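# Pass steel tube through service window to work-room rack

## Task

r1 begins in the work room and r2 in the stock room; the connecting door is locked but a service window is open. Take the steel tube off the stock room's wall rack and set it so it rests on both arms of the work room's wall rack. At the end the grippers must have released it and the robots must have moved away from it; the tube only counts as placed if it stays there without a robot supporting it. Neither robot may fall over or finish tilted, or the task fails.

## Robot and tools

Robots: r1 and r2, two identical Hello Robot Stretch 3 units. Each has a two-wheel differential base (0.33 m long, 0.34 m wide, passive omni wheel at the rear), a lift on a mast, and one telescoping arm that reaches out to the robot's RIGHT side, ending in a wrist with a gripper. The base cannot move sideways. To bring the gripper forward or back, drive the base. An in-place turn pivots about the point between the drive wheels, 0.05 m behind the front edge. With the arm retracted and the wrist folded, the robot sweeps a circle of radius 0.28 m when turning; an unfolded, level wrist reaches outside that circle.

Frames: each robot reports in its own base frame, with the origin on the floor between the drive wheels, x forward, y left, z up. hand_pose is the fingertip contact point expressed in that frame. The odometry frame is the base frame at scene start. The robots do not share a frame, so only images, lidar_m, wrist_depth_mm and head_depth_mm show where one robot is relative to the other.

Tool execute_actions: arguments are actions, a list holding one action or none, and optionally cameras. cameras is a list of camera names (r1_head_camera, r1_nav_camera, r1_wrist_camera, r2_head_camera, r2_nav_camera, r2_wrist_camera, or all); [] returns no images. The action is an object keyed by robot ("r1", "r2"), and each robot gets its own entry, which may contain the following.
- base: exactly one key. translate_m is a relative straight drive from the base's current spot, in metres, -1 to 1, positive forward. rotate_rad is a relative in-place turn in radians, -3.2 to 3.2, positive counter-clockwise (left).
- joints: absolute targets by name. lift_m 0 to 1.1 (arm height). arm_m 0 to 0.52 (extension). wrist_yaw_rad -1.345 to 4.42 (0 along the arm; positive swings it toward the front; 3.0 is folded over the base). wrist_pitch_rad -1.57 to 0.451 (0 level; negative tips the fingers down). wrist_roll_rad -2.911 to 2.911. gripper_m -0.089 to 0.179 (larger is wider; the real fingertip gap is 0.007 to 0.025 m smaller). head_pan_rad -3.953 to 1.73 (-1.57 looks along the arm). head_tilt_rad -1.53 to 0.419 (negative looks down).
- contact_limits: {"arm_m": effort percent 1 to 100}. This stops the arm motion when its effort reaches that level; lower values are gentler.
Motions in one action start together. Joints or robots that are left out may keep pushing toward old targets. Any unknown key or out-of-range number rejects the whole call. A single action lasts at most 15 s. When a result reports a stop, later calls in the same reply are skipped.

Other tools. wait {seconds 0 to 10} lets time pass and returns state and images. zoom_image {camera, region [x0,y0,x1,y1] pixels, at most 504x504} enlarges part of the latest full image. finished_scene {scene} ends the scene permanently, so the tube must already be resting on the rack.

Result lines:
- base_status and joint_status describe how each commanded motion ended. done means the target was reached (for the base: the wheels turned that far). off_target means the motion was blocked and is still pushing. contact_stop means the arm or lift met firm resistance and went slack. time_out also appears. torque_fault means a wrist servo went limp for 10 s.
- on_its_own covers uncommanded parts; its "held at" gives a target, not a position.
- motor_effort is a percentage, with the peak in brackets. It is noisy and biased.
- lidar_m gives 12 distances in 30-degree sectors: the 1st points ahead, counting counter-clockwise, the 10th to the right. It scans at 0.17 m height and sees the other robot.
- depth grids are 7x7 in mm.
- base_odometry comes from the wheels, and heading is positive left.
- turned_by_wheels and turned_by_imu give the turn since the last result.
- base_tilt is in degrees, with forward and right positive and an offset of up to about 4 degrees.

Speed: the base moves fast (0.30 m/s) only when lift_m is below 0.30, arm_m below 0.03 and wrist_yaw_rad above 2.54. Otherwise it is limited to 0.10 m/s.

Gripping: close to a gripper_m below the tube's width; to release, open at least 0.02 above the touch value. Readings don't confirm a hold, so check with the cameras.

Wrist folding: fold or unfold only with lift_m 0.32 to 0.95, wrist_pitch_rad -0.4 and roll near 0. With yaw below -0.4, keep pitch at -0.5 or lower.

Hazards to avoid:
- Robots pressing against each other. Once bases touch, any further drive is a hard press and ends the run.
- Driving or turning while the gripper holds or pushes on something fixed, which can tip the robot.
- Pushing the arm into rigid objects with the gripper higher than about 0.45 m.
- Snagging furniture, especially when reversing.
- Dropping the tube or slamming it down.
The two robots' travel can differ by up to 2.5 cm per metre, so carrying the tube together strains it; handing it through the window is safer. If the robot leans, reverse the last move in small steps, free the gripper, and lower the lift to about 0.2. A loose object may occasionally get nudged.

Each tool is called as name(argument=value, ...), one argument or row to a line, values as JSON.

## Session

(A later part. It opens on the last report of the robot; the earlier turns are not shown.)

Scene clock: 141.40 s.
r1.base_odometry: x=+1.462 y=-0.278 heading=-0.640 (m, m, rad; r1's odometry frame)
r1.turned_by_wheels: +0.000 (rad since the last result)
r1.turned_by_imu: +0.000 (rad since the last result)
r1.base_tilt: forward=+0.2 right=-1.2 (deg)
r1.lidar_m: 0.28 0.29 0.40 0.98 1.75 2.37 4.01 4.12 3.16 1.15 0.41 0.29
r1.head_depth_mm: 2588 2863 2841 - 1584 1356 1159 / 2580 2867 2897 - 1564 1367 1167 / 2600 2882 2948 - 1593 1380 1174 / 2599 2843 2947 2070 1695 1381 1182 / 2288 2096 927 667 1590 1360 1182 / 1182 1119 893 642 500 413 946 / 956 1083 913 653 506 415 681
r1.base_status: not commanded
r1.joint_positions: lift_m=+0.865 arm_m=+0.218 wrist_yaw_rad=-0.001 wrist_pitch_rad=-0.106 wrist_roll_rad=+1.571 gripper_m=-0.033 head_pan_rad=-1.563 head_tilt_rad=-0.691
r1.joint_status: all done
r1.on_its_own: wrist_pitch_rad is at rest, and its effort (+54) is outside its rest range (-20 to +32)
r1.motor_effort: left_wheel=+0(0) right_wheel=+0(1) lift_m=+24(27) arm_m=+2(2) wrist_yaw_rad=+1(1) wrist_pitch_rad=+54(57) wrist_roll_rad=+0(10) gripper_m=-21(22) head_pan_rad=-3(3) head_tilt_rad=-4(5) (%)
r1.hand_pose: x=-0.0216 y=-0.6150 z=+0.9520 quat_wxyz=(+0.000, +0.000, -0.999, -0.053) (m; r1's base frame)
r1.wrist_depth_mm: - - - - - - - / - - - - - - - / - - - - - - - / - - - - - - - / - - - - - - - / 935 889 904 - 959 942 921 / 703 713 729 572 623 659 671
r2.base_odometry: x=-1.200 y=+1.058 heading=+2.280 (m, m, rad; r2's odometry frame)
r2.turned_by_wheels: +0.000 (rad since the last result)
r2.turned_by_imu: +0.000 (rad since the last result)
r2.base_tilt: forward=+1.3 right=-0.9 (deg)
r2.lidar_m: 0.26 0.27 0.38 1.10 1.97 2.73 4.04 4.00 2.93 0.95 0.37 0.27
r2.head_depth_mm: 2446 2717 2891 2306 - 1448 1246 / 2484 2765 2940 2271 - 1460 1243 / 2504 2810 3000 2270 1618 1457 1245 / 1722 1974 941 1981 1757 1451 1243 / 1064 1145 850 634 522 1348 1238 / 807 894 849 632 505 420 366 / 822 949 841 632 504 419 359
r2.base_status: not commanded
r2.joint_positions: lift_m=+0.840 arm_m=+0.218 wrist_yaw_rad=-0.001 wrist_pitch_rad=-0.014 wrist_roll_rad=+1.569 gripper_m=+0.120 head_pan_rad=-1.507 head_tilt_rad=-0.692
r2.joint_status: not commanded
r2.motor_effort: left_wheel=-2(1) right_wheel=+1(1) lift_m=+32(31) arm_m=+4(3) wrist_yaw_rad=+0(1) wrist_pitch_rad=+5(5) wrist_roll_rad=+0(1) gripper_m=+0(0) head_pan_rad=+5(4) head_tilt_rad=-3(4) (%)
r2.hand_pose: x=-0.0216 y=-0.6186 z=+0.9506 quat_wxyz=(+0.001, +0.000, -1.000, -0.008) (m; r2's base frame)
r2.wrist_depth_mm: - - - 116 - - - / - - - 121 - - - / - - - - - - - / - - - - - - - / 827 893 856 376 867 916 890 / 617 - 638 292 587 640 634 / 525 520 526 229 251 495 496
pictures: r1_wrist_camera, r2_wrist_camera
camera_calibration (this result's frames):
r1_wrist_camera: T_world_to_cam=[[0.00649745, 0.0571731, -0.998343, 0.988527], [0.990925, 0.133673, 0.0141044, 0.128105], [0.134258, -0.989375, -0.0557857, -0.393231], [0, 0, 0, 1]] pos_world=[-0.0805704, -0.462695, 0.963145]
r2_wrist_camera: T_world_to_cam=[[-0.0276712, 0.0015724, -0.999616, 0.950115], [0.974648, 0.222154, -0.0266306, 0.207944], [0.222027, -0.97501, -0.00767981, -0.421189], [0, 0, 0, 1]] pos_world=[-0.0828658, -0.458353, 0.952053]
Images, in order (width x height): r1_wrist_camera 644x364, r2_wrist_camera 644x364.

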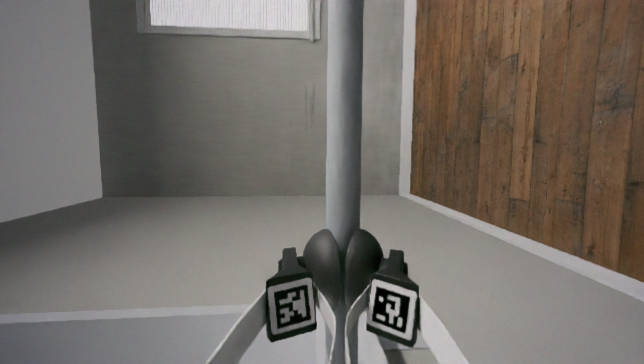

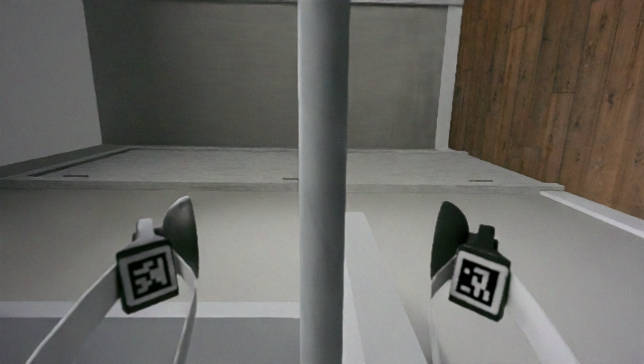

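execute_actions(
  actions=[
    {"r1":{"joints":{"lift_m":0.84}},"r2":{"joints":{"gripper_m":-0.03,"lift_m":0.822}}},
  ],
  cameras=["r2_wrist_camera"],
)

execute_actions(
  actions=[
    {"r1":{"joints":{"gripper_m":0.08,"lift_m":0.822}}},
  ],
  cameras=[],
)

execute_actions(
  actions=[
    {"r1":{"joints":{"arm_m":0.24}}},
  ],
  cameras=[],
)

execute_actions(
  actions=[
    {"r1":{"joints":{"gripper_m":-0.034}}},
  ],
  cameras=[],
)

execute_actions(
  actions=[
    {"r1":{"joints":{"lift_m":0.865}},"r2":{"joints":{"gripper_m":0.12,"lift_m":0.84}}},
  ],
  cameras=["r1_wrist_camera","r2_wrist_camera"],
)

Scene clock: 143.83 s.
r1.base_odometry: x=+1.462 y=-0.278 heading=-0.640 (m, m, rad; r1's odometry frame)
r1.turned_by_wheels: +0.000 (rad since the last result)
r1.turned_by_imu: +0.001 (rad since the last result)
r1.base_tilt: forward=+0.3 right=-1.3 (deg)
r1.lidar_m: 0.28 0.29 0.40 0.98 1.75 2.38 3.99 4.14 3.18 1.16 0.41 0.30
r1.head_depth_mm: 2551 2881 2808 2168 - 1333 1160 / 2565 2931 2897 - 1541 1366 1165 / 2582 2887 2950 - 1579 1372 1175 / 2593 2857 2952 2156 1688 1394 1182 / 2307 2083 929 673 1607 1355 1182 / 1181 1119 892 643 502 414 943 / 958 1086 910 650 507 415 681
r1.base_status: not commanded
r1.joint_positions: lift_m=+0.840 arm_m=+0.218 wrist_yaw_rad=-0.001 wrist_pitch_rad=-0.081 wrist_roll_rad=+1.576 gripper_m=-0.033 head_pan_rad=-1.563 head_tilt_rad=-0.691
r1.joint_status: all done
r1.on_its_own: wrist_pitch_rad is at rest, and its effort (+41) is outside its rest range (-20 to +32)
r1.motor_effort: left_wheel=+0(0) right_wheel=-1(1) lift_m=+21(21) arm_m=+3(2) wrist_yaw_rad=+1(0) wrist_pitch_rad=+41(54) wrist_roll_rad=-3(3) gripper_m=-20(21) head_pan_rad=-2(3) head_tilt_rad=-6(3) (%)
r1.hand_pose: x=-0.0216 y=-0.6162 z=+0.9337 quat_wxyz=(-0.002, -0.001, -0.999, -0.041) (m; r1's base frame)
r1.wrist_depth_mm: - - - - - - - / - - - - - - - / - - - - - - - / - - - - - - - / - - - - - - - / 910 891 919 - 900 915 941 / 736 744 734 170 616 671 651
r2.base_odometry: x=-1.200 y=+1.058 heading=+2.280 (m, m, rad; r2's odometry frame)
r2.turned_by_wheels: +0.000 (rad since the last result)
r2.turned_by_imu: +0.000 (rad since the last result)
r2.base_tilt: forward=+1.3 right=-0.9 (deg)
r2.lidar_m: 0.26 0.27 0.38 1.10 1.97 2.74 4.03 4.01 2.92 0.95 0.37 0.27
r2.head_depth_mm: 2427 2695 2895 2294 - 1445 1249 / 2500 2761 2922 2301 - 1442 1241 / 2496 2787 2955 2213 - 1457 1241 / 1721 1978 941 2046 1749 1455 1245 / 1061 1150 851 635 522 1347 1238 / 808 895 847 633 505 420 367 / 821 950 842 631 504 420 358
r2.base_status: not commanded
r2.joint_positions: lift_m=+0.822 arm_m=+0.218 wrist_yaw_rad=-0.001 wrist_pitch_rad=-0.014 wrist_roll_rad=+1.570 gripper_m=-0.029 head_pan_rad=-1.507 head_tilt_rad=-0.692
r2.joint_status: all done
r2.motor_effort: left_wheel=+0(1) right_wheel=+1(1) lift_m=+25(29) arm_m=+4(4) wrist_yaw_rad=+1(1) wrist_pitch_rad=+5(6) wrist_roll_rad=+0(0) gripper_m=-15(90) head_pan_rad=+4(4) head_tilt_rad=-5(3) (%)
r2.hand_pose: x=-0.0216 y=-0.6186 z=+0.9328 quat_wxyz=(+0.001, +0.000, -1.000, -0.008) (m; r2's base frame)
r2.wrist_depth_mm: - - - 121 - - - / - - - 124 - - - / - - - 128 - - - / - - - 132 - - - / 818 816 882 132 871 856 864 / 605 604 609 139 637 618 633 / 515 517 529 227 473 504 502
pictures: r2_wrist_camera
camera_calibration (this result's frames):
r2_wrist_camera: T_world_to_cam=[[-0.0274982, 0.00156724, -0.999621, 0.932395], [0.974655, 0.222144, -0.0264631, 0.207311], [0.222018, -0.975013, -0.00763607, -0.421368], [0, 0, 0, 1]] pos_world=[-0.0828664, -0.458353, 0.934309]
Images, in order (width x height): r2_wrist_camera 644x364.

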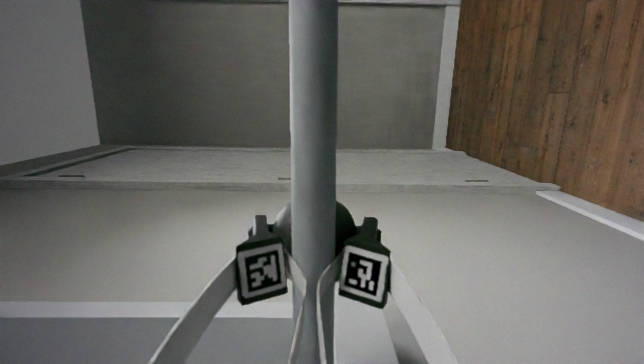

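Scene clock: 145.47 s.
r1.base_odometry: x=+1.462 y=-0.278 heading=-0.640 (m, m, rad; r1's odometry frame)
r1.turned_by_wheels: +0.000 (rad since the last result)
r1.turned_by_imu: +0.000 (rad since the last result)
r1.base_tilt: forward=+0.3 right=-1.2 (deg)
r1.lidar_m: 0.28 0.29 0.40 0.98 1.75 2.38 4.00 4.14 3.19 1.15 0.41 0.29
r1.head_depth_mm: 2569 2879 2813 2068 - 1329 1144 / 2567 2892 2853 2184 - 1363 1163 / 2603 2876 2941 2159 - 1372 1170 / 2587 2859 2949 2127 1686 1384 1172 / 2297 2090 932 673 1593 1357 1183 / 1186 1127 895 644 502 413 940 / 956 1088 912 650 508 415 682
r1.base_status: not commanded
r1.joint_positions: lift_m=+0.822 arm_m=+0.218 wrist_yaw_rad=-0.001 wrist_pitch_rad=-0.025 wrist_roll_rad=+1.576 gripper_m=+0.080 head_pan_rad=-1.563 head_tilt_rad=-0.691
r1.joint_status: all done
r1.motor_effort: left_wheel=+0(0) right_wheel=-1(1) lift_m=+18(18) arm_m=+2(2) wrist_yaw_rad=+1(0) wrist_pitch_rad=+12(41) wrist_roll_rad=-2(3) gripper_m=+1(80) head_pan_rad=-3(3) head_tilt_rad=-4(4) (%)
r1.hand_pose: x=-0.0216 y=-0.6184 z=+0.9301 quat_wxyz=(-0.002, -0.001, -1.000, -0.013) (m; r1's base frame)
r1.wrist_depth_mm: - - - - - - - / - - - - - - - / - - - - - - - / - - - - - - - / - - - - - - - / 904 899 937 796 910 914 910 / 753 757 761 336 618 662 669
r2.base_odometry: x=-1.200 y=+1.058 heading=+2.280 (m, m, rad; r2's odometry frame)
r2.turned_by_wheels: +0.000 (rad since the last result)
r2.turned_by_imu: +0.000 (rad since the last result)
r2.base_tilt: forward=+1.4 right=-0.9 (deg)
r2.lidar_m: 0.26 0.27 0.38 1.09 1.97 2.74 4.04 4.01 2.93 0.95 0.37 0.27
r2.head_depth_mm: 2438 2695 2868 2298 - 1447 1251 / 2479 2760 2929 2313 - 1441 1247 / 2524 2800 2956 2197 - 1457 1247 / 1728 1967 944 2061 1749 1453 1247 / 1059 1143 851 635 522 1350 1235 / 809 894 847 632 506 421 366 / 821 949 841 630 504 419 358
r2.base_status: not commanded
r2.joint_positions: lift_m=+0.822 arm_m=+0.218 wrist_yaw_rad=-0.001 wrist_pitch_rad=-0.008 wrist_roll_rad=+1.570 gripper_m=-0.029 head_pan_rad=-1.507 head_tilt_rad=-0.692
r2.joint_status: not commanded
r2.motor_effort: left_wheel=-1(1) right_wheel=+1(1) lift_m=+26(25) arm_m=+3(3) wrist_yaw_rad=+1(1) wrist_pitch_rad=+3(5) wrist_roll_rad=+1(0) gripper_m=-15(15) head_pan_rad=+4(5) head_tilt_rad=-4(2) (%)
r2.hand_pose: x=-0.0216 y=-0.6188 z=+0.9344 quat_wxyz=(+0.001, +0.000, -1.000, -0.005) (m; r2's base frame)
r2.wrist_depth_mm: - - - - - - - / - - - - - - - / - - - - - - - / - - - - - - - / 837 823 877 131 874 864 883 / 608 604 608 137 620 642 635 / 515 526 529 228 467 498 498
pictures: none
No camera images: the call's "cameras" was empty. Leave "cameras" out to get every camera's image.

Scene clock: 146.53 s.
r1.base_odometry: x=+1.462 y=-0.278 heading=-0.640 (m, m, rad; r1's odometry frame)
r1.turned_by_wheels: +0.000 (rad since the last result)
r1.turned_by_imu: +0.000 (rad since the last result)
r1.base_tilt: forward=+0.3 right=-1.2 (deg)
r1.lidar_m: 0.28 0.29 0.40 0.98 1.75 2.37 3.99 4.14 3.16 1.15 0.41 0.29
r1.head_depth_mm: 2589 2899 2842 2075 - 1328 1139 / 2564 2885 2841 - 1533 1365 1165 / 2571 2886 3012 2205 1574 1370 1171 / 2550 2886 3005 2143 1676 1390 1186 / 2333 2090 931 673 1603 1370 1184 / 1181 1130 898 641 502 413 946 / 953 1080 906 651 507 415 684
r1.base_status: not commanded
r1.joint_positions: lift_m=+0.822 arm_m=+0.240 wrist_yaw_rad=-0.001 wrist_pitch_rad=-0.024 wrist_roll_rad=+1.576 gripper_m=+0.080 head_pan_rad=-1.563 head_tilt_rad=-0.691
r1.joint_status: all done
r1.motor_effort: left_wheel=+0(0) right_wheel=-1(0) lift_m=+18(18) arm_m=+4(5) wrist_yaw_rad=+0(1) wrist_pitch_rad=+12(12) wrist_roll_rad=-3(3) gripper_m=+1(1) head_pan_rad=-3(3) head_tilt_rad=-4(4) (%)
r1.hand_pose: x=-0.0216 y=-0.6403 z=+0.9302 quat_wxyz=(-0.002, -0.001, -1.000, -0.013) (m; r1's base frame)
r1.wrist_depth_mm: - - - - - - - / - - - 142 - - - / - - - - - - - / - - - - - - - / - - - - - - - / 917 925 945 790 916 893 893 / 748 746 740 339 636 666 644
r2.base_odometry: x=-1.200 y=+1.058 heading=+2.280 (m, m, rad; r2's odometry frame)
r2.turned_by_wheels: +0.000 (rad since the last result)
r2.turned_by_imu: +0.000 (rad since the last result)
r2.base_tilt: forward=+1.4 right=-0.9 (deg)
r2.lidar_m: 0.26 0.27 0.38 1.09 1.97 2.73 4.03 4.01 2.92 0.95 0.37 0.27
r2.head_depth_mm: 2455 2727 2890 2300 - 1442 1251 / 2491 2728 2904 2330 - 1441 1249 / 2498 2789 2960 2207 - 1454 1245 / 1722 1963 944 2062 1756 1454 1238 / 1064 1144 849 635 521 1357 1241 / 805 895 847 631 506 420 367 / 823 947 841 629 504 419 358
r2.base_status: not commanded
r2.joint_positions: lift_m=+0.822 arm_m=+0.218 wrist_yaw_rad=-0.001 wrist_pitch_rad=-0.008 wrist_roll_rad=+1.570 gripper_m=-0.029 head_pan_rad=-1.507 head_tilt_rad=-0.692
r2.joint_status: not commanded
r2.motor_effort: left_wheel=-1(1) right_wheel=+1(1) lift_m=+25(25) arm_m=+3(4) wrist_yaw_rad=+0(1) wrist_pitch_rad=+3(4) wrist_roll_rad=+0(0) gripper_m=-15(15) head_pan_rad=+4(4) head_tilt_rad=-3(3) (%)
r2.hand_pose: x=-0.0216 y=-0.6188 z=+0.9344 quat_wxyz=(+0.001, +0.000, -1.000, -0.005) (m; r2's base frame)
r2.wrist_depth_mm: - - - - - - - / - - - - - - - / - - - - - - - / - - - - - - - / 817 848 877 131 854 872 885 / 611 614 614 137 626 634 636 / 518 525 525 229 469 493 504
pictures: none
No camera images: the call's "cameras" was empty. Leave "cameras" out to get every camera's image.

Scene clock: 148.17 s.
r1.base_odometry: x=+1.462 y=-0.278 heading=-0.640 (m, m, rad; r1's odometry frame)
r1.turned_by_wheels: +0.000 (rad since the last result)
r1.turned_by_imu: +0.000 (rad since the last result)
r1.base_tilt: forward=+0.3 right=-1.2 (deg)
r1.lidar_m: 0.28 0.29 0.40 0.98 1.75 2.38 4.01 4.14 3.18 1.16 0.41 0.30
r1.head_depth_mm: 2608 2853 2822 2072 - 1321 1143 / 2573 2912 2894 - 1540 1374 1170 / 2587 2861 2922 - 1568 1375 1170 / 2587 2879 2913 2142 1692 1388 1181 / 2299 2090 932 669 1577 1368 1175 / 1183 1124 895 643 501 413 941 / 956 1087 911 649 506 415 680
r1.base_status: not commanded
r1.joint_positions: lift_m=+0.822 arm_m=+0.240 wrist_yaw_rad=-0.001 wrist_pitch_rad=-0.035 wrist_roll_rad=+1.576 gripper_m=-0.033 head_pan_rad=-1.563 head_tilt_rad=-0.691
r1.joint_status: all done
r1.motor_effort: left_wheel=+0(0) right_wheel=+0(0) lift_m=+19(19) arm_m=+3(3) wrist_yaw_rad=+0(1) wrist_pitch_rad=+17(19) wrist_roll_rad=-3(3) gripper_m=-19(93) head_pan_rad=-3(3) head_tilt_rad=-5(4) (%)
r1.hand_pose: x=-0.0216 y=-0.6400 z=+0.9275 quat_wxyz=(-0.002, -0.001, -1.000, -0.018) (m; r1's base frame)
r1.wrist_depth_mm: - - - - - - - / - - - - - - - / - - - - - - - / - - - - - - - / - - - 137 - - - / 895 926 931 136 922 893 923 / 738 740 737 224 631 655 663
r2.base_odometry: x=-1.200 y=+1.058 heading=+2.280 (m, m, rad; r2's odometry frame)
r2.turned_by_wheels: +0.000 (rad since the last result)
r2.turned_by_imu: +0.000 (rad since the last result)
r2.base_tilt: forward=+1.4 right=-0.9 (deg)
r2.lidar_m: 0.26 0.27 0.38 1.10 1.97 2.74 4.03 4.00 2.92 0.95 0.36 0.27
r2.head_depth_mm: 2476 2715 2888 2304 - 1441 1248 / 2499 2748 2903 2300 - 1445 1246 / 2508 2804 2969 2200 - 1465 1245 / 1730 1954 943 2053 1750 1456 1244 / 1061 1140 847 634 522 1348 1236 / 809 893 849 634 505 421 367 / 820 948 842 631 505 419 358
r2.base_status: not commanded
r2.joint_positions: lift_m=+0.822 arm_m=+0.218 wrist_yaw_rad=-0.001 wrist_pitch_rad=-0.008 wrist_roll_rad=+1.570 gripper_m=-0.029 head_pan_rad=-1.507 head_tilt_rad=-0.692
r2.joint_status: not commanded
r2.motor_effort: left_wheel=-2(1) right_wheel=+1(1) lift_m=+26(25) arm_m=+3(3) wrist_yaw_rad=+1(0) wrist_pitch_rad=+3(3) wrist_roll_rad=+0(1) gripper_m=-15(15) head_pan_rad=+4(4) head_tilt_rad=-3(3) (%)
r2.hand_pose: x=-0.0216 y=-0.6188 z=+0.9344 quat_wxyz=(+0.001, +0.000, -1.000, -0.005) (m; r2's base frame)
r2.wrist_depth_mm: - - - 122 - - - / - - - 126 - - - / - - - - - - - / - - - - - - - / 828 848 899 131 860 885 864 / 615 612 618 137 628 632 640 / 520 524 534 230 474 491 499
pictures: none
No camera images: the call's "cameras" was empty. Leave "cameras" out to get every camera's image.

Scene clock: 150.17 s.
r1.base_odometry: x=+1.462 y=-0.278 heading=-0.640 (m, m, rad; r1's odometry frame)
r1.turned_by_wheels: +0.000 (rad since the last result)
r1.turned_by_imu: +0.001 (rad since the last result)
r1.base_tilt: forward=+0.3 right=-1.2 (deg)
r1.lidar_m: 0.28 0.29 0.40 0.98 1.75 2.38 4.01 4.13 3.19 1.15 0.41 0.29
r1.head_depth_mm: 2590 2849 2815 - 1624 1361 1161 / 2560 2877 3053 - 1598 1367 1163 / 2582 2879 3014 - 1621 1375 1174 / 2593 2908 2998 2065 1699 1382 1183 / 2293 2083 931 666 1593 1367 1187 / 1182 1121 894 642 502 412 950 / 960 1082 908 652 506 414 681
r1.base_status: not commanded
r1.joint_positions: lift_m=+0.865 arm_m=+0.240 wrist_yaw_rad=-0.001 wrist_pitch_rad=-0.097 wrist_roll_rad=+1.574 gripper_m=-0.033 head_pan_rad=-1.563 head_tilt_rad=-0.691
r1.joint_status: all done
r1.on_its_own: wrist_pitch_rad is at rest, and its effort (+50) is outside its rest range (-20 to +32)
r1.motor_effort: left_wheel=+0(1) right_wheel=-1(1) lift_m=+25(25) arm_m=+3(2) wrist_yaw_rad=+1(1) wrist_pitch_rad=+50(54) wrist_roll_rad=-2(3) gripper_m=-23(23) head_pan_rad=-2(4) head_tilt_rad=-4(5) (%)
r1.hand_pose: x=-0.0216 y=-0.6375 z=+0.9543 quat_wxyz=(-0.001, -0.001, -0.999, -0.049) (m; r1's base frame)
r1.wrist_depth_mm: - - - 138 - - - / - - - - - - - / - - - - - - - / - - - - - - - / - - - 138 - - - / 947 901 906 135 954 900 936 / 694 711 723 141 596 655 671
r2.base_odometry: x=-1.200 y=+1.058 heading=+2.280 (m, m, rad; r2's odometry frame)
r2.turned_by_wheels: +0.000 (rad since the last result)
r2.turned_by_imu: +0.000 (rad since the last result)
r2.base_tilt: forward=+1.3 right=-0.9 (deg)
r2.lidar_m: 0.26 0.27 0.38 1.09 1.97 2.74 4.02 4.02 2.93 0.95 0.37 0.27
r2.head_depth_mm: 2439 2699 2878 2279 - 1452 1247 / 2477 2751 2908 1428 - 1470 1248 / 2510 2788 2965 2289 1616 1456 1244 / 1727 1961 941 2011 1757 1455 1243 / 1065 1141 853 636 522 1352 1241 / 808 894 845 633 505 421 367 / 819 949 842 631 503 418 358
r2.base_status: not commanded
r2.joint_positions: lift_m=+0.840 arm_m=+0.218 wrist_yaw_rad=-0.001 wrist_pitch_rad=-0.017 wrist_roll_rad=+1.570 gripper_m=+0.120 head_pan_rad=-1.507 head_tilt_rad=-0.692
r2.joint_status: all done
r2.motor_effort: left_wheel=-1(0) right_wheel=+1(1) lift_m=+33(34) arm_m=+3(3) wrist_yaw_rad=+0(1) wrist_pitch_rad=+6(7) wrist_roll_rad=+0(0) gripper_m=+1(80) head_pan_rad=+4(4) head_tilt_rad=-3(3) (%)
r2.hand_pose: x=-0.0216 y=-0.6186 z=+0.9499 quat_wxyz=(+0.001, +0.000, -1.000, -0.009) (m; r2's base frame)
r2.wrist_depth_mm: - - - - - - - / - - - - - - - / - - - - - - - / - - - - - - - / 852 912 850 374 854 958 883 / 604 - 610 290 573 652 632 / 520 516 529 229 250 494 498
pictures: r1_wrist_camera, r2_wrist_camera
camera_calibration (this result's frames):
r1_wrist_camera: T_world_to_cam=[[0.00972487, 0.0479467, -0.998803, 0.986771], [0.990934, 0.133389, 0.0160515, 0.12906], [0.133998, -0.989903, -0.0462148, -0.424803], [0, 0, 0, 1]] pos_world=[-0.0805629, -0.485041, 0.963886]
r2_wrist_camera: T_world_to_cam=[[-0.0274952, 0.00385125, -0.999615, 0.950908], [0.974658, 0.222192, -0.0259527, 0.207297], [0.222006, -0.974995, -0.00986285, -0.419048], [0, 0, 0, 1]] pos_world=[-0.0828675, -0.458291, 0.951788]
Images, in order (width x height): r1_wrist_camera 644x364, r2_wrist_camera 644x364.

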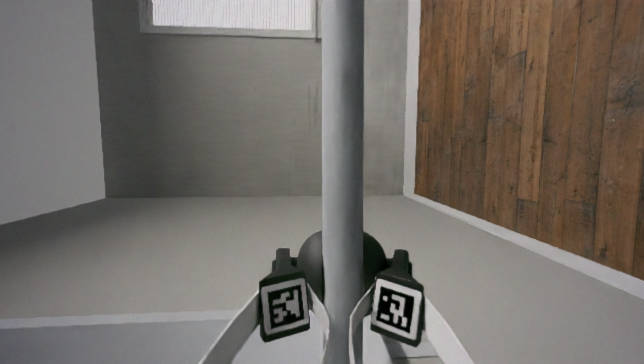

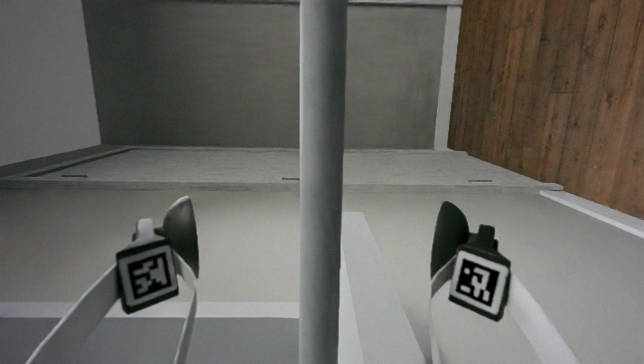

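execute_actions(
  actions=[
    {"r1":{"base":{"translate_m":-1}},"r2":{"joints":{"arm_m":0}}},
  ],
  cameras=[],
)

execute_actions(
  actions=[
    {"r1":{"base":{"translate_m":-1},"joints":{"arm_m":0}}},
  ],
  cameras=[],
)

execute_actions(
  actions=[
    {"r1":{"base":{"translate_m":-0.99}}},
  ],
  cameras=[],
)

execute_actions(
  actions=[
    {"r1":{"base":{"rotate_rad":-1.6}}},
  ],
  cameras=[],
)

execute_actions(
  actions=[
    {"r1":{"base":{"translate_m":0.65},"joints":{"arm_m":0.3}}},
  ],
  cameras=["r1_wrist_camera","r1_nav_camera","r1_head_camera"],
)

Scene clock: 161.50 s.
r1.base_odometry: x=+0.659 y=+0.319 heading=-0.640 (m, m, rad; r1's odometry frame)
r1.turned_by_wheels: +0.000 (rad since the last result)
r1.turned_by_imu: +0.006 (rad since the last result)
r1.base_tilt: forward=+0.3 right=-1.2 (deg)
r1.lidar_m: 1.28 1.32 1.75 1.68 1.74 2.37 3.01 3.11 3.19 3.04 1.84 1.33
r1.head_depth_mm: 2579 2915 2876 - 1637 1351 1159 / 2598 2904 3054 - 1615 1359 1164 / 2584 2875 3049 - 1629 1384 1176 / 2611 2916 2936 2075 1682 1392 1186 / 2596 2881 3009 2110 1697 1406 1183 / 2594 2884 3097 2125 1706 1426 1196 / 2587 2882 3037 2127 1737 1420 1202
r1.base_status: done
r1.joint_positions: lift_m=+0.865 arm_m=+0.240 wrist_yaw_rad=-0.001 wrist_pitch_rad=-0.097 wrist_roll_rad=+1.574 gripper_m=-0.033 head_pan_rad=-1.563 head_tilt_rad=-0.691
r1.joint_status: not commanded
r1.on_its_own: wrist_pitch_rad is at rest, and its effort (+50) is outside its rest range (-20 to +32)
r1.motor_effort: left_wheel=+0(3) right_wheel=+0(4) lift_m=+25(24) arm_m=+2(2) wrist_yaw_rad=+0(0) wrist_pitch_rad=+50(50) wrist_roll_rad=-2(2) gripper_m=-23(22) head_pan_rad=-2(3) head_tilt_rad=-5(4) (%)
r1.hand_pose: x=-0.0215 y=-0.6375 z=+0.9543 quat_wxyz=(-0.001, +0.000, -0.999, -0.049) (m; r1's base frame)
r1.wrist_depth_mm: - - - - - - - / - - - - - - - / - - - - - - - / - - - - - - - / - - - 138 - - - / - - - 135 - - - / - - - 141 - - -
r2.base_odometry: x=-1.200 y=+1.058 heading=+2.280 (m, m, rad; r2's odometry frame)
r2.turned_by_wheels: +0.000 (rad since the last result)
r2.turned_by_imu: +0.000 (rad since the last result)
r2.base_tilt: forward=+1.4 right=-0.9 (deg)
r2.lidar_m: 0.26 0.27 0.38 1.10 1.97 2.73 4.03 3.99 2.93 0.95 0.37 0.27
r2.head_depth_mm: 2466 2700 2894 2219 1764 1506 - / 2477 2734 2917 2223 1755 1482 - / 2513 2778 2972 2301 1807 - - / 1727 1960 944 2046 1756 1492 1189 / 1062 1145 850 635 522 1359 1235 / 808 896 844 633 506 420 367 / 825 951 842 631 504 419 358
r2.base_status: not commanded
r2.joint_positions: lift_m=+0.840 arm_m=+0.000 wrist_yaw_rad=-0.001 wrist_pitch_rad=-0.017 wrist_roll_rad=+1.570 gripper_m=+0.120 head_pan_rad=-1.507 head_tilt_rad=-0.692
r2.joint_status: all done
r2.motor_effort: left_wheel=-1(1) right_wheel=+1(1) lift_m=+32(33) arm_m=-2(3) wrist_yaw_rad=+0(0) wrist_pitch_rad=+6(6) wrist_roll_rad=+0(0) gripper_m=+1(0) head_pan_rad=+4(4) head_tilt_rad=-3(3) (%)
r2.hand_pose: x=-0.0215 y=-0.4010 z=+0.9499 quat_wxyz=(+0.001, +0.000, -1.000, -0.009) (m; r2's base frame)
r2.wrist_depth_mm: - - - - - - - / - - - - - - - / - - - - - - - / - - - - - - - / 838 911 858 730 891 960 912 / 726 - 733 733 585 645 648 / - - - - 257 497 508
pictures: none
No camera images: the call's "cameras" was empty. Leave "cameras" out to get every camera's image.

Scene clock: 172.50 s.
r1.base_odometry: x=-0.143 y=+0.916 heading=-0.640 (m, m, rad; r1's odometry frame)
r1.turned_by_wheels: +0.000 (rad since the last result)
r1.turned_by_imu: +0.003 (rad since the last result)
r1.base_tilt: forward=+0.3 right=-1.2 (deg)
r1.lidar_m: 2.27 2.33 1.74 1.67 1.73 2.11 2.03 2.10 2.84 3.04 3.17 2.37
r1.head_depth_mm: 2578 2885 2825 2092 1596 1450 - / 2622 2903 2872 2095 1627 1440 - / 2606 2894 2912 2127 1563 - - / 2641 2880 2949 2155 1624 1423 1159 / 2593 2906 2977 2180 1643 1402 1183 / 2585 2929 3039 2181 1623 1418 1200 / 2615 2954 3078 2222 1693 1427 1203
r1.base_status: done
r1.joint_positions: lift_m=+0.865 arm_m=+0.001 wrist_yaw_rad=+0.000 wrist_pitch_rad=-0.098 wrist_roll_rad=+1.574 gripper_m=-0.033 head_pan_rad=-1.563 head_tilt_rad=-0.691
r1.joint_status: all done
r1.on_its_own: wrist_pitch_rad is at rest, and its effort (+50) is outside its rest range (-20 to +32)
r1.motor_effort: left_wheel=+1(3) right_wheel=+0(6) lift_m=+25(25) arm_m=-3(4) wrist_yaw_rad=+0(0) wrist_pitch_rad=+50(50) wrist_roll_rad=-2(2) gripper_m=-23(23) head_pan_rad=-3(3) head_tilt_rad=-5(4) (%)
r1.hand_pose: x=-0.0214 y=-0.3986 z=+0.9540 quat_wxyz=(-0.001, +0.000, -0.999, -0.049) (m; r1's base frame)
r1.wrist_depth_mm: - - - - - - - / - - - - - - - / - - - - - - - / - - - - - - - / - - - 139 - - - / - - - 135 - - - / - - - 141 - - -
r2.base_odometry: x=-1.200 y=+1.058 heading=+2.280 (m, m, rad; r2's odometry frame)
r2.turned_by_wheels: +0.000 (rad since the last result)
r2.turned_by_imu: +0.000 (rad since the last result)
r2.base_tilt: forward=+1.3 right=-0.9 (deg)
r2.lidar_m: 0.26 0.27 0.38 1.09 1.97 2.73 4.03 3.99 2.92 0.95 0.36 0.27
r2.head_depth_mm: 2457 2720 2878 2224 1770 1510 - / 2473 2732 2889 2221 1768 1479 - / 2501 2762 2953 2290 1797 - - / 1729 1958 945 2057 1746 1487 1194 / 1063 1145 850 636 522 1359 1238 / 808 895 847 632 505 420 367 / 823 948 844 630 504 419 359
r2.base_status: not commanded
r2.joint_positions: lift_m=+0.840 arm_m=+0.000 wrist_yaw_rad=-0.001 wrist_pitch_rad=-0.017 wrist_roll_rad=+1.570 gripper_m=+0.120 head_pan_rad=-1.507 head_tilt_rad=-0.692
r2.joint_status: not commanded
r2.motor_effort: left_wheel=-1(1) right_wheel=+1(1) lift_m=+32(32) arm_m=-2(2) wrist_yaw_rad=+0(0) wrist_pitch_rad=+6(6) wrist_roll_rad=+0(0) gripper_m=+0(0) head_pan_rad=+4(4) head_tilt_rad=-3(4) (%)
r2.hand_pose: x=-0.0215 y=-0.4010 z=+0.9499 quat_wxyz=(+0.001, +0.000, -1.000, -0.009) (m; r2's base frame)
r2.wrist_depth_mm: - - - - - - - / - - - - - - - / - - - - - - - / - - - - - - - / 814 917 843 743 859 947 886 / 727 - 726 714 587 656 641 / - - - - 257 507 505
pictures: none
No camera images: the call's "cameras" was empty. Leave "cameras" out to get every camera's image.

Scene clock: 183.37 s.
r1.base_odometry: x=-0.937 y=+1.507 heading=-0.640 (m, m, rad; r1's odometry frame)
r1.turned_by_wheels: +0.000 (rad since the last result)
r1.turned_by_imu: +0.003 (rad since the last result)
r1.base_tilt: forward=+0.3 right=-1.2 (deg)
r1.lidar_m: 3.26 2.39 1.73 1.66 1.50 1.09 1.04 1.08 1.47 3.07 3.20 3.38
r1.head_depth_mm: 2609 2862 2786 2080 1597 1445 - / 2634 2884 2862 2094 1586 1448 - / 2596 2923 2898 2107 1588 - - / 2598 2943 2935 2147 1631 1429 1158 / 2628 2830 3024 2167 1658 1397 1191 / 2602 2917 3051 2231 1607 1414 1197 / 2667 2952 3163 2246 1679 1429 1205
r1.base_status: done
r1.joint_positions: lift_m=+0.865 arm_m=+0.001 wrist_yaw_rad=+0.000 wrist_pitch_rad=-0.098 wrist_roll_rad=+1.574 gripper_m=-0.033 head_pan_rad=-1.563 head_tilt_rad=-0.691
r1.joint_status: not commanded
r1.on_its_own: wrist_pitch_rad is at rest, and its effort (+50) is outside its rest range (-20 to +32)
r1.motor_effort: left_wheel=+0(4) right_wheel=+0(4) lift_m=+25(25) arm_m=-3(3) wrist_yaw_rad=+0(0) wrist_pitch_rad=+50(50) wrist_roll_rad=-2(2) gripper_m=-23(23) head_pan_rad=-3(3) head_tilt_rad=-5(4) (%)
r1.hand_pose: x=-0.0214 y=-0.3986 z=+0.9540 quat_wxyz=(-0.001, +0.000, -0.999, -0.049) (m; r1's base frame)
r1.wrist_depth_mm: - - - - - - - / - - - - - - - / - - - - - - - / - - - - - - - / - - - 138 - - - / - - - 136 - - - / - - - 140 - - -
r2.base_odometry: x=-1.200 y=+1.058 heading=+2.280 (m, m, rad; r2's odometry frame)
r2.turned_by_wheels: +0.000 (rad since the last result)
r2.turned_by_imu: +0.000 (rad since the last result)
r2.base_tilt: forward=+1.3 right=-0.9 (deg)
r2.lidar_m: 0.26 0.27 0.38 1.10 1.97 2.73 4.03 4.00 2.93 0.95 0.36 0.27
r2.head_depth_mm: 2448 2722 2905 2225 1762 1510 - / 2464 2760 2898 2226 1775 1475 - / 2495 2784 2975 2289 1810 - - / 1721 1965 943 2055 1752 1491 1191 / 1062 1142 850 635 522 1357 1234 / 808 895 847 632 506 421 366 / 824 951 844 631 504 419 358
r2.base_status: not commanded
r2.joint_positions: lift_m=+0.840 arm_m=+0.000 wrist_yaw_rad=-0.001 wrist_pitch_rad=-0.017 wrist_roll_rad=+1.570 gripper_m=+0.120 head_pan_rad=-1.507 head_tilt_rad=-0.692
r2.joint_status: not commanded
r2.motor_effort: left_wheel=-1(1) right_wheel=+1(1) lift_m=+32(32) arm_m=-2(3) wrist_yaw_rad=+1(0) wrist_pitch_rad=+6(7) wrist_roll_rad=+0(0) gripper_m=+0(1) head_pan_rad=+5(4) head_tilt_rad=-4(4) (%)
r2.hand_pose: x=-0.0215 y=-0.4010 z=+0.9499 quat_wxyz=(+0.001, +0.000, -1.000, -0.009) (m; r2's base frame)
r2.wrist_depth_mm: - - - - - - - / - - - - - - - / - - - - - - - / - - - - - - - / 839 910 838 734 880 963 887 / 721 - 733 731 583 665 642 / - - - - 255 492 507
pictures: none
No camera images: the call's "cameras" was empty. Leave "cameras" out to get every camera's image.

Scene clock: 186.87 s.
r1.base_odometry: x=-0.937 y=+1.507 heading=-2.240 (m, m, rad; r1's odometry frame)
r1.turned_by_wheels: -1.600 (rad since the last result)
r1.turned_by_imu: -1.580 (rad since the last result)
r1.base_tilt: forward=+0.3 right=-1.2 (deg)
r1.lidar_m: 3.06 3.15 3.40 3.23 2.44 1.75 1.66 1.54 1.09 1.04 1.07 1.43
r1.head_depth_mm: 859 961 1095 1271 1495 1449 - / 859 961 1093 1260 1489 1431 - / 860 956 1083 1251 1489 - - / 851 956 1086 1249 1476 1426 1170 / 854 954 1082 1242 1466 1394 1189 / 853 947 1072 1240 1454 1414 1194 / 855 949 1079 1235 1460 1418 1207
r1.base_status: done
r1.joint_positions: lift_m=+0.865 arm_m=+0.001 wrist_yaw_rad=-0.003 wrist_pitch_rad=-0.098 wrist_roll_rad=+1.574 gripper_m=-0.033 head_pan_rad=-1.563 head_tilt_rad=-0.691
r1.joint_status: not commanded
r1.on_its_own: wrist_pitch_rad is at rest, and its effort (+50) is outside its rest range (-20 to +32)
r1.motor_effort: left_wheel=+1(5) right_wheel=-2(7) lift_m=+25(25) arm_m=-2(2) wrist_yaw_rad=+2(3) wrist_pitch_rad=+50(50) wrist_roll_rad=-2(2) gripper_m=-23(23) head_pan_rad=-3(3) head_tilt_rad=-5(4) (%)
r1.hand_pose: x=-0.0222 y=-0.3986 z=+0.9540 quat_wxyz=(-0.001, -0.002, -0.999, -0.049) (m; r1's base frame)
r1.wrist_depth_mm: 754 749 804 118 800 829 876 / 773 766 784 123 831 853 852 / 758 786 793 127 819 858 897 / 810 765 830 131 843 826 906 / 794 788 843 136 833 896 919 / 808 816 830 136 858 893 904 / 799 810 851 146 884 878 939
r2.base_odometry: x=-1.200 y=+1.058 heading=+2.280 (m, m, rad; r2's odometry frame)
r2.turned_by_wheels: +0.000 (rad since the last result)
r2.turned_by_imu: +0.000 (rad since the last result)
r2.base_tilt: forward=+1.3 right=-0.9 (deg)
r2.lidar_m: 0.26 0.27 0.38 1.10 1.97 2.73 4.03 3.99 2.93 0.95 0.36 0.27
r2.head_depth_mm: 2464 2725 2891 2212 1778 1499 - / 2476 2755 2937 2220 1769 1474 - / 2500 2800 2948 2285 1814 - - / 1718 1958 944 2048 1755 1486 1191 / 1064 1146 849 635 522 1355 1240 / 808 897 846 633 505 420 367 / 824 949 844 630 504 420 358
r2.base_status: not commanded
r2.joint_positions: lift_m=+0.840 arm_m=+0.000 wrist_yaw_rad=-0.001 wrist_pitch_rad=-0.017 wrist_roll_rad=+1.570 gripper_m=+0.120 head_pan_rad=-1.507 head_tilt_rad=-0.692
r2.joint_status: not commanded
r2.motor_effort: left_wheel=-1(1) right_wheel=+1(1) lift_m=+33(32) arm_m=-2(2) wrist_yaw_rad=+0(0) wrist_pitch_rad=+7(7) wrist_roll_rad=+1(0) gripper_m=+0(0) head_pan_rad=+4(4) head_tilt_rad=-3(4) (%)
r2.hand_pose: x=-0.0215 y=-0.4010 z=+0.9499 quat_wxyz=(+0.001, +0.000, -1.000, -0.009) (m; r2's base frame)
r2.wrist_depth_mm: - - - - - - - / - - - - - - - / - - - - - - - / - - - - - - - / 845 915 866 738 860 953 889 / 727 - 739 739 577 679 642 / - - - - 257 498 506
pictures: none
No camera images: the call's "cameras" was empty. Leave "cameras" out to get every camera's image.

Scene clock: 194.60 s.
r1.base_odometry: x=-1.340 y=+0.997 heading=-2.239 (m, m, rad; r1's odometry frame)
r1.turned_by_wheels: +0.000 (rad since the last result)
r1.turned_by_imu: +0.000 (rad since the last result)
r1.base_tilt: forward=+0.3 right=-1.3 (deg)
r1.lidar_m: 2.44 2.50 3.32 3.27 3.37 2.42 2.31 1.51 1.07 1.02 1.05 1.40
r1.head_depth_mm: 840 940 1045 - 1492 1362 1163 / 836 939 1025 - 1451 1359 1166 / 823 919 1026 - 1457 1375 1169 / 832 930 1030 1248 1441 1389 1175 / 832 929 1034 1214 1438 1397 1191 / 830 933 1030 1159 1424 1414 1197 / 816 917 1029 1204 1424 1425 1212
r1.base_status: done
r1.joint_positions: lift_m=+0.865 arm_m=+0.300 wrist_yaw_rad=+0.000 wrist_pitch_rad=-0.098 wrist_roll_rad=+1.574 gripper_m=-0.033 head_pan_rad=-1.563 head_tilt_rad=-0.691
r1.joint_status: all done
r1.on_its_own: wrist_pitch_rad is at rest, and its effort (+50) is outside its rest range (-20 to +32)
r1.motor_effort: left_wheel=+1(5) right_wheel=-3(3) lift_m=+25(25) arm_m=+3(3) wrist_yaw_rad=+0(2) wrist_pitch_rad=+50(50) wrist_roll_rad=-2(2) gripper_m=-22(23) head_pan_rad=-2(3) head_tilt_rad=-4(4) (%)
r1.hand_pose: x=-0.0213 y=-0.6973 z=+0.9540 quat_wxyz=(-0.001, +0.000, -0.999, -0.050) (m; r1's base frame)
r1.wrist_depth_mm: 450 456 460 121 484 498 499 / 450 456 471 125 489 506 523 / 433 439 464 128 494 500 390 / 468 471 480 133 505 518 525 / 474 478 483 137 507 519 534 / 477 482 492 135 527 528 552 / 480 495 497 145 526 534 544
r2.base_odometry: x=-1.200 y=+1.058 heading=+2.280 (m, m, rad; r2's odometry frame)
r2.turned_by_wheels: +0.000 (rad since the last result)
r2.turned_by_imu: +0.000 (rad since the last result)
r2.base_tilt: forward=+1.3 right=-1.0 (deg)
r2.lidar_m: 0.26 0.27 0.38 1.10 1.97 2.74 4.02 4.00 2.93 0.95 0.36 0.27
r2.head_depth_mm: 2444 2719 2887 2209 1763 1503 - / 2485 2767 2944 2215 1761 1477 - / 2511 2769 2951 2287 1811 - - / 1727 1965 941 2061 1754 1488 1192 / 1063 1143 851 636 523 1355 1237 / 807 895 848 633 505 420 367 / 823 951 843 631 504 419 358
r2.base_status: not commanded
r2.joint_positions: lift_m=+0.840 arm_m=+0.000 wrist_yaw_rad=-0.001 wrist_pitch_rad=-0.017 wrist_roll_rad=+1.570 gripper_m=+0.120 head_pan_rad=-1.507 head_tilt_rad=-0.692
r2.joint_status: not commanded
r2.motor_effort: left_wheel=-1(1) right_wheel=+1(1) lift_m=+33(32) arm_m=-2(2) wrist_yaw_rad=+0(1) wrist_pitch_rad=+6(7) wrist_roll_rad=+0(0) gripper_m=+0(1) head_pan_rad=+3(4) head_tilt_rad=-3(3) (%)
r2.hand_pose: x=-0.0215 y=-0.4010 z=+0.9499 quat_wxyz=(+0.001, +0.000, -1.000, -0.009) (m; r2's base frame)
r2.wrist_depth_mm: - - - - - - - / - - - - - - - / - - - - - - - / - - - - - - - / 838 928 866 738 885 965 894 / 737 - 742 721 583 650 639 / - - - - 258 502 506
pictures: r1_head_camera (sideways: a quarter turn clockwise sets it upright), r1_nav_camera (sideways: a quarter turn counterclockwise sets it upright), r1_wrist_camera
camera_calibration (this result's frames):
r1_head_camera: T_world_to_cam=[[0.0546425, 0.592093, -0.804015, 1.06853], [0.997327, 0.00674904, 0.0727505, -0.0993772], [0.0485014, -0.805841, -0.590142, 0.720431], [0, 0, 0, 1]] pos_world=[0.00578259, -0.0514453, 1.2915]
r1_nav_camera: T_world_to_cam=[[0.0229989, -0.643026, 0.765499, -0.950855], [-0.998624, -0.0508771, -0.0127342, 0.0718036], [0.0471348, -0.764152, -0.643312, 0.795467], [0, 0, 0, 1]] pos_world=[0.0560792, 0.0000861051, 1.24053]
r1_wrist_camera: T_world_to_cam=[[0.00965991, 0.0493844, -0.998733, 0.990212], [0.990745, 0.134762, 0.0162462, 0.137463], [0.135393, -0.989647, -0.0476256, -0.482551], [0, 0, 0, 1]] pos_world=[-0.0804216, -0.544981, 0.963742]
Images, in order (width x height): r1_head_camera 896x504, r1_nav_camera 672x504, r1_wrist_camera 644x364.

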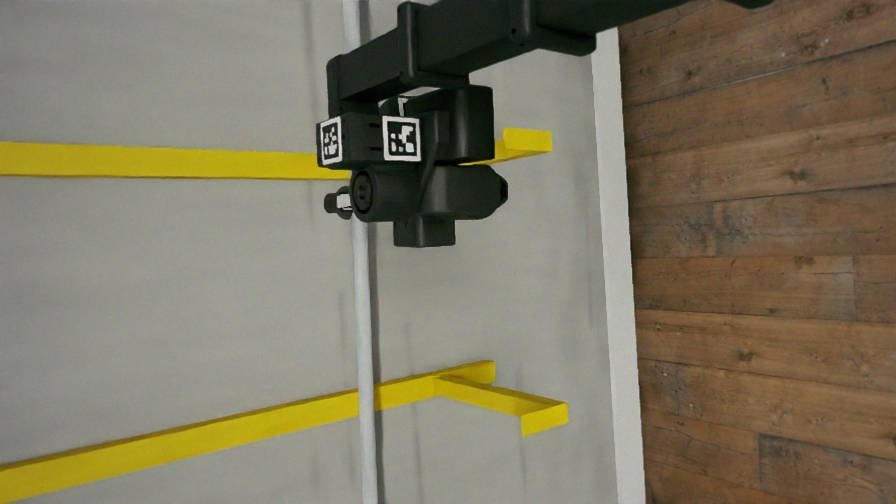

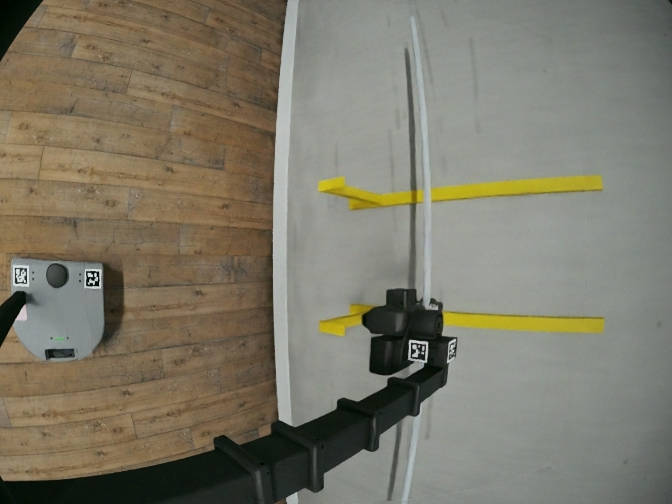

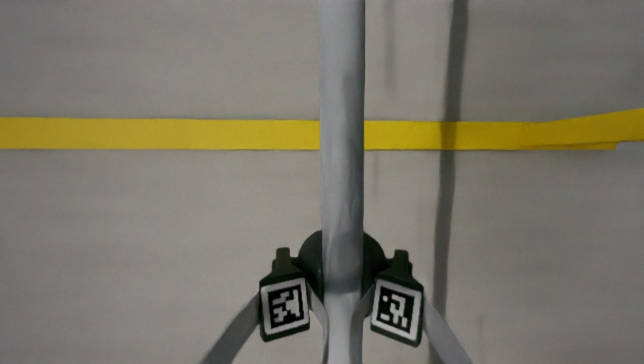

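execute_actions(
  actions=[
    {"r1":{"base":{"translate_m":0.17},"joints":{"arm_m":0.45,"lift_m":0.75}}},
  ],
  cameras=[],
)

execute_actions(
  actions=[
    {"r1":{"joints":{"lift_m":0.61}}},
  ],
  cameras=["r1_wrist_camera","r1_head_camera"],
)

Scene clock: 197.53 s.
r1.base_odometry: x=-1.446 y=+0.863 heading=-2.239 (m, m, rad; r1's odometry frame)
r1.turned_by_wheels: +0.000 (rad since the last result)
r1.turned_by_imu: +0.000 (rad since the last result)
r1.base_tilt: forward=+0.3 right=-1.2 (deg)
r1.lidar_m: 2.27 2.33 3.12 3.28 3.38 2.60 2.48 1.50 1.06 1.01 1.04 1.38
r1.head_depth_mm: 824 924 1025 1169 1403 - 1134 / 834 932 1035 - 1453 1356 1161 / 829 930 1040 1304 1444 1374 1175 / 828 925 1037 1211 1430 1380 1180 / 815 907 1038 1190 1423 1398 1196 / 825 922 1044 1195 1425 1404 1194 / 820 923 1038 1200 1412 1421 1207
r1.base_status: done
r1.joint_positions: lift_m=+0.750 arm_m=+0.450 wrist_yaw_rad=+0.000 wrist_pitch_rad=-0.100 wrist_roll_rad=+1.574 gripper_m=-0.033 head_pan_rad=-1.563 head_tilt_rad=-0.691
r1.joint_status: all done
r1.on_its_own: wrist_pitch_rad is at rest, and its effort (+51) is outside its rest range (-20 to +32)
r1.motor_effort: left_wheel=+2(6) right_wheel=-3(5) lift_m=+22(24) arm_m=+4(1) wrist_yaw_rad=+0(1) wrist_pitch_rad=+51(51) wrist_roll_rad=-2(2) gripper_m=-22(23) head_pan_rad=-3(3) head_tilt_rad=-4(4) (%)
r1.hand_pose: x=-0.0213 y=-0.8473 z=+0.8388 quat_wxyz=(-0.001, +0.000, -0.999, -0.050) (m; r1's base frame)
r1.wrist_depth_mm: 300 312 312 122 330 337 343 / 306 309 324 125 335 338 348 / 310 320 325 129 344 350 354 / 314 316 324 132 342 350 358 / 316 320 329 137 347 358 362 / 321 330 334 136 358 360 368 / 322 328 334 145 324 346 346
r2.base_odometry: x=-1.200 y=+1.058 heading=+2.280 (m, m, rad; r2's odometry frame)
r2.turned_by_wheels: +0.000 (rad since the last result)
r2.turned_by_imu: +0.000 (rad since the last result)
r2.base_tilt: forward=+1.3 right=-0.9 (deg)
r2.lidar_m: 0.26 0.27 0.38 1.09 1.97 2.73 4.02 4.00 2.93 0.95 0.37 0.27
r2.head_depth_mm: 2454 2724 2882 2246 1768 1505 - / 2486 2755 2924 2216 1773 1478 - / 2511 2790 2932 2294 1800 - - / 1731 1959 946 2056 1753 1486 1193 / 1062 1142 852 635 522 1352 1235 / 808 895 845 632 506 421 367 / 821 950 842 632 504 419 358
r2.base_status: not commanded
r2.joint_positions: lift_m=+0.840 arm_m=+0.000 wrist_yaw_rad=-0.001 wrist_pitch_rad=-0.017 wrist_roll_rad=+1.570 gripper_m=+0.120 head_pan_rad=-1.507 head_tilt_rad=-0.692
r2.joint_status: not commanded
r2.motor_effort: left_wheel=-2(1) right_wheel=+1(1) lift_m=+32(32) arm_m=-3(2) wrist_yaw_rad=+1(0) wrist_pitch_rad=+6(6) wrist_roll_rad=+0(0) gripper_m=+1(1) head_pan_rad=+4(4) head_tilt_rad=-4(2) (%)
r2.hand_pose: x=-0.0215 y=-0.4010 z=+0.9499 quat_wxyz=(+0.001, +0.000, -1.000, -0.009) (m; r2's base frame)
r2.wrist_depth_mm: - - - - - - - / - - - - - - - / - - - - - - - / - - - - - - - / 832 929 847 725 875 946 898 / 714 - 744 730 581 661 648 / - - - - 258 498 498
pictures: none
No camera images: the call's "cameras" was empty. Leave "cameras" out to get every camera's image.

Scene clock: 199.63 s.
r1.base_odometry: x=-1.446 y=+0.863 heading=-2.239 (m, m, rad; r1's odometry frame)
r1.turned_by_wheels: +0.000 (rad since the last result)
r1.turned_by_imu: +0.001 (rad since the last result)
r1.base_tilt: forward=+0.3 right=-1.2 (deg)
r1.lidar_m: 2.27 2.33 3.12 3.27 3.37 2.61 2.48 1.50 1.06 1.01 1.04 1.39
r1.head_depth_mm: 820 919 1061 1151 1455 1385 - / 833 934 1056 1164 1448 1354 1165 / 828 935 1051 1172 1499 1376 1172 / 830 927 1047 1208 1435 1381 1181 / 819 910 1041 1177 1425 1398 1185 / 826 923 1037 1200 1421 1408 1193 / 821 919 1041 1174 1417 1411 1208
r1.base_status: not commanded
r1.joint_positions: lift_m=+0.610 arm_m=+0.450 wrist_yaw_rad=+0.000 wrist_pitch_rad=-0.100 wrist_roll_rad=+1.574 gripper_m=-0.033 head_pan_rad=-1.563 head_tilt_rad=-0.691
r1.joint_status: all done
r1.on_its_own: wrist_pitch_rad is at rest, and its effort (+51) is outside its rest range (-20 to +32)
r1.motor_effort: left_wheel=+2(2) right_wheel=-3(3) lift_m=+21(22) arm_m=+2(3) wrist_yaw_rad=+0(1) wrist_pitch_rad=+51(51) wrist_roll_rad=-2(2) gripper_m=-23(23) head_pan_rad=-3(3) head_tilt_rad=-3(4) (%)
r1.hand_pose: x=-0.0213 y=-0.8473 z=+0.6988 quat_wxyz=(-0.001, +0.000, -0.999, -0.050) (m; r1's base frame)
r1.wrist_depth_mm: 304 308 318 122 325 337 342 / 307 311 322 125 337 341 353 / 307 316 326 130 340 348 356 / 312 322 330 132 343 356 359 / 318 321 333 136 342 356 369 / 321 326 334 135 355 358 369 / 324 326 334 145 326 359 374
r2.base_odometry: x=-1.200 y=+1.058 heading=+2.280 (m, m, rad; r2's odometry frame)
r2.turned_by_wheels: +0.000 (rad since the last result)
r2.turned_by_imu: +0.000 (rad since the last result)
r2.base_tilt: forward=+1.3 right=-0.9 (deg)
r2.lidar_m: 0.26 0.27 0.38 1.09 1.97 2.73 4.02 4.01 2.92 0.95 0.36 0.27
r2.head_depth_mm: 2457 2707 2895 2224 1770 1512 - / 2476 2760 2936 2221 1761 1481 - / 2524 2740 2939 2315 1806 - - / 1718 1960 945 2058 1749 1495 1192 / 1063 1141 849 636 522 1353 1237 / 806 894 845 632 505 421 367 / 823 947 843 631 503 419 359
r2.base_status: not commanded
r2.joint_positions: lift_m=+0.840 arm_m=+0.000 wrist_yaw_rad=-0.001 wrist_pitch_rad=-0.017 wrist_roll_rad=+1.570 gripper_m=+0.120 head_pan_rad=-1.507 head_tilt_rad=-0.692
r2.joint_status: not commanded
r2.motor_effort: left_wheel=-1(0) right_wheel=+1(1) lift_m=+32(32) arm_m=-2(2) wrist_yaw_rad=+0(0) wrist_pitch_rad=+7(6) wrist_roll_rad=+0(0) gripper_m=+1(0) head_pan_rad=+4(4) head_tilt_rad=-4(3) (%)
r2.hand_pose: x=-0.0215 y=-0.4010 z=+0.9499 quat_wxyz=(+0.001, +0.000, -1.000, -0.009) (m; r2's base frame)
r2.wrist_depth_mm: - - - - - - - / - - - - - - - / - - - - - - - / - - - - - - - / 835 902 842 738 893 990 876 / 722 - 733 723 584 660 647 / - - - - 259 499 505
pictures: r1_head_camera (sideways: a quarter turn clockwise sets it upright), r1_wrist_camera
camera_calibration (this result's frames):
r1_head_camera: T_world_to_cam=[[0.0546431, 0.592105, -0.804006, 1.06852], [0.997327, 0.00674673, 0.0727505, -0.0993772], [0.0485004, -0.805832, -0.590154, 0.720447], [0, 0, 0, 1]] pos_world=[0.00578253, -0.0514451, 1.2915]
r1_wrist_camera: T_world_to_cam=[[0.00967144, 0.0508865, -0.998658, 0.743985], [0.990775, 0.134516, 0.0164493, 0.161519], [0.135173, -0.989604, -0.0491161, -0.642001], [0, 0, 0, 1]] pos_world=[-0.0804439, -0.694912, 0.708797]
Images, in order (width x height): r1_head_camera 896x504, r1_wrist_camera 644x364.

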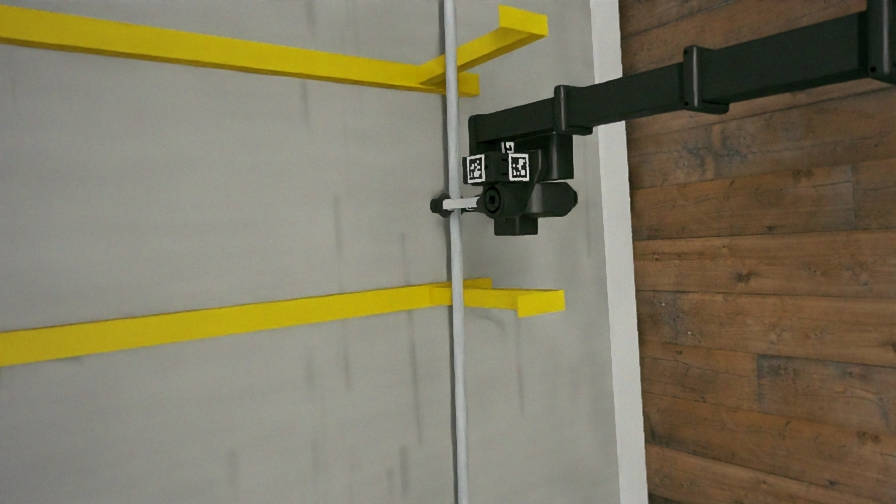

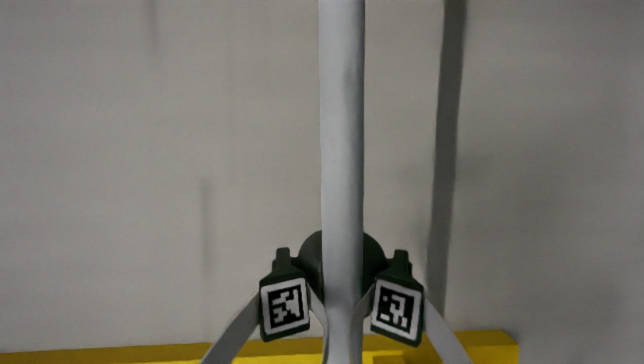

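execute_actions(
  actions=[
    {"r1":{"joints":{"lift_m":0.56}}},
  ],
  cameras=["r1_head_camera"],
)

Scene clock: 201.03 s.
r1.base_odometry: x=-1.446 y=+0.863 heading=-2.239 (m, m, rad; r1's odometry frame)
r1.turned_by_wheels: +0.000 (rad since the last result)
r1.turned_by_imu: +0.000 (rad since the last result)
r1.base_tilt: forward=+0.3 right=-1.2 (deg)
r1.lidar_m: 2.27 2.33 3.10 3.28 3.38 2.61 2.48 1.50 1.06 1.01 1.04 1.39
r1.head_depth_mm: 823 919 1060 1169 1454 1362 1179 / 832 932 1056 1207 1415 1372 1152 / 827 930 1053 1184 1501 1381 1168 / 828 929 1050 1215 1434 1386 1178 / 811 910 1037 1185 1423 1398 1193 / 825 921 1041 1208 1425 1405 1195 / 821 920 1042 1195 1415 1412 1205
r1.base_status: not commanded
r1.joint_positions: lift_m=+0.560 arm_m=+0.450 wrist_yaw_rad=+0.000 wrist_pitch_rad=-0.082 wrist_roll_rad=+1.574 gripper_m=-0.033 head_pan_rad=-1.563 head_tilt_rad=-0.691
r1.joint_status: all done
r1.on_its_own: wrist_pitch_rad is at rest, and its effort (+42) is outside its rest range (-20 to +32)
r1.motor_effort: left_wheel=+1(2) right_wheel=-2(3) lift_m=+21(20) arm_m=+3(3) wrist_yaw_rad=+0(0) wrist_pitch_rad=+42(52) wrist_roll_rad=-2(2) gripper_m=-21(23) head_pan_rad=-3(2) head_tilt_rad=-5(4) (%)
r1.hand_pose: x=-0.0213 y=-0.8481 z=+0.6533 quat_wxyz=(-0.001, +0.000, -0.999, -0.042) (m; r1's base frame)
r1.wrist_depth_mm: 305 308 317 124 328 334 340 / 307 314 320 126 333 340 348 / 312 317 324 129 332 337 351 / 314 320 330 133 339 349 355 / 323 325 331 137 339 349 352 / 325 334 336 136 351 351 361 / 325 330 337 327 327 363 365
r2.base_odometry: x=-1.200 y=+1.058 heading=+2.280 (m, m, rad; r2's odometry frame)
r2.turned_by_wheels: +0.000 (rad since the last result)
r2.turned_by_imu: +0.000 (rad since the last result)
r2.base_tilt: forward=+1.4 right=-0.9 (deg)
r2.lidar_m: 0.26 0.27 0.38 1.09 1.97 2.73 4.03 3.99 2.93 0.95 0.37 0.27
r2.head_depth_mm: 2453 2711 2876 2212 1759 1498 - / 2484 2748 2937 2211 1767 1476 - / 2491 2790 2989 2285 1820 - - / 1731 1950 942 2057 1761 1486 1194 / 1061 1143 852 635 522 1353 1237 / 808 895 845 634 506 420 367 / 823 948 844 630 505 420 358
r2.base_status: not commanded
r2.joint_positions: lift_m=+0.840 arm_m=+0.000 wrist_yaw_rad=-0.001 wrist_pitch_rad=-0.017 wrist_roll_rad=+1.570 gripper_m=+0.120 head_pan_rad=-1.507 head_tilt_rad=-0.692
r2.joint_status: not commanded
r2.motor_effort: left_wheel=-1(1) right_wheel=+1(1) lift_m=+33(32) arm_m=-2(2) wrist_yaw_rad=+1(1) wrist_pitch_rad=+6(6) wrist_roll_rad=+0(0) gripper_m=+0(1) head_pan_rad=+4(4) head_tilt_rad=-5(3) (%)
r2.hand_pose: x=-0.0215 y=-0.4010 z=+0.9499 quat_wxyz=(+0.001, +0.000, -1.000, -0.009) (m; r2's base frame)
r2.wrist_depth_mm: - - - - - - - / - - - - - - - / - - - - - - - / - - - - - - - / 815 901 845 750 889 953 887 / 723 - 745 711 581 667 632 / - - - - 256 494 511
pictures: r1_head_camera (sideways: a quarter turn clockwise sets it upright)
camera_calibration (this result's frames):
r1_head_camera: T_world_to_cam=[[0.0546428, 0.592105, -0.804006, 1.06852], [0.997327, 0.00674721, 0.0727505, -0.0993772], [0.0485008, -0.805832, -0.590154, 0.720447], [0, 0, 0, 1]] pos_world=[0.00578255, -0.0514451, 1.2915]
Images, in order (width x height): r1_head_camera 896x504.

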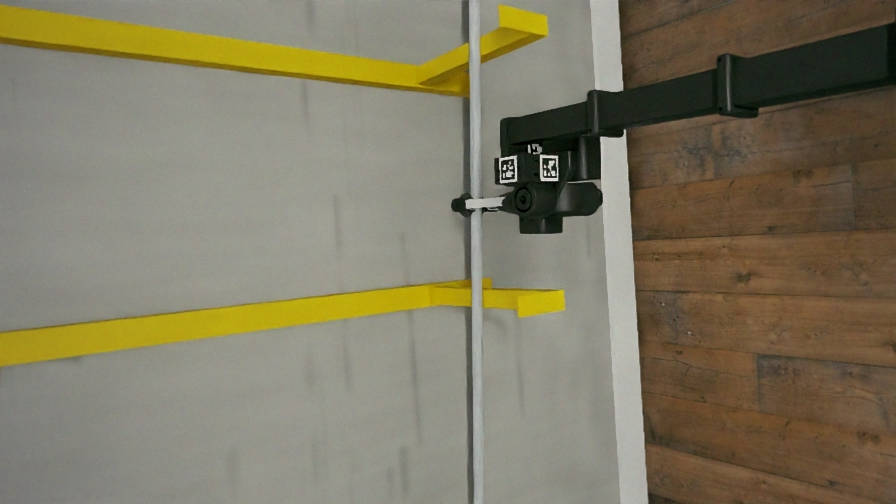

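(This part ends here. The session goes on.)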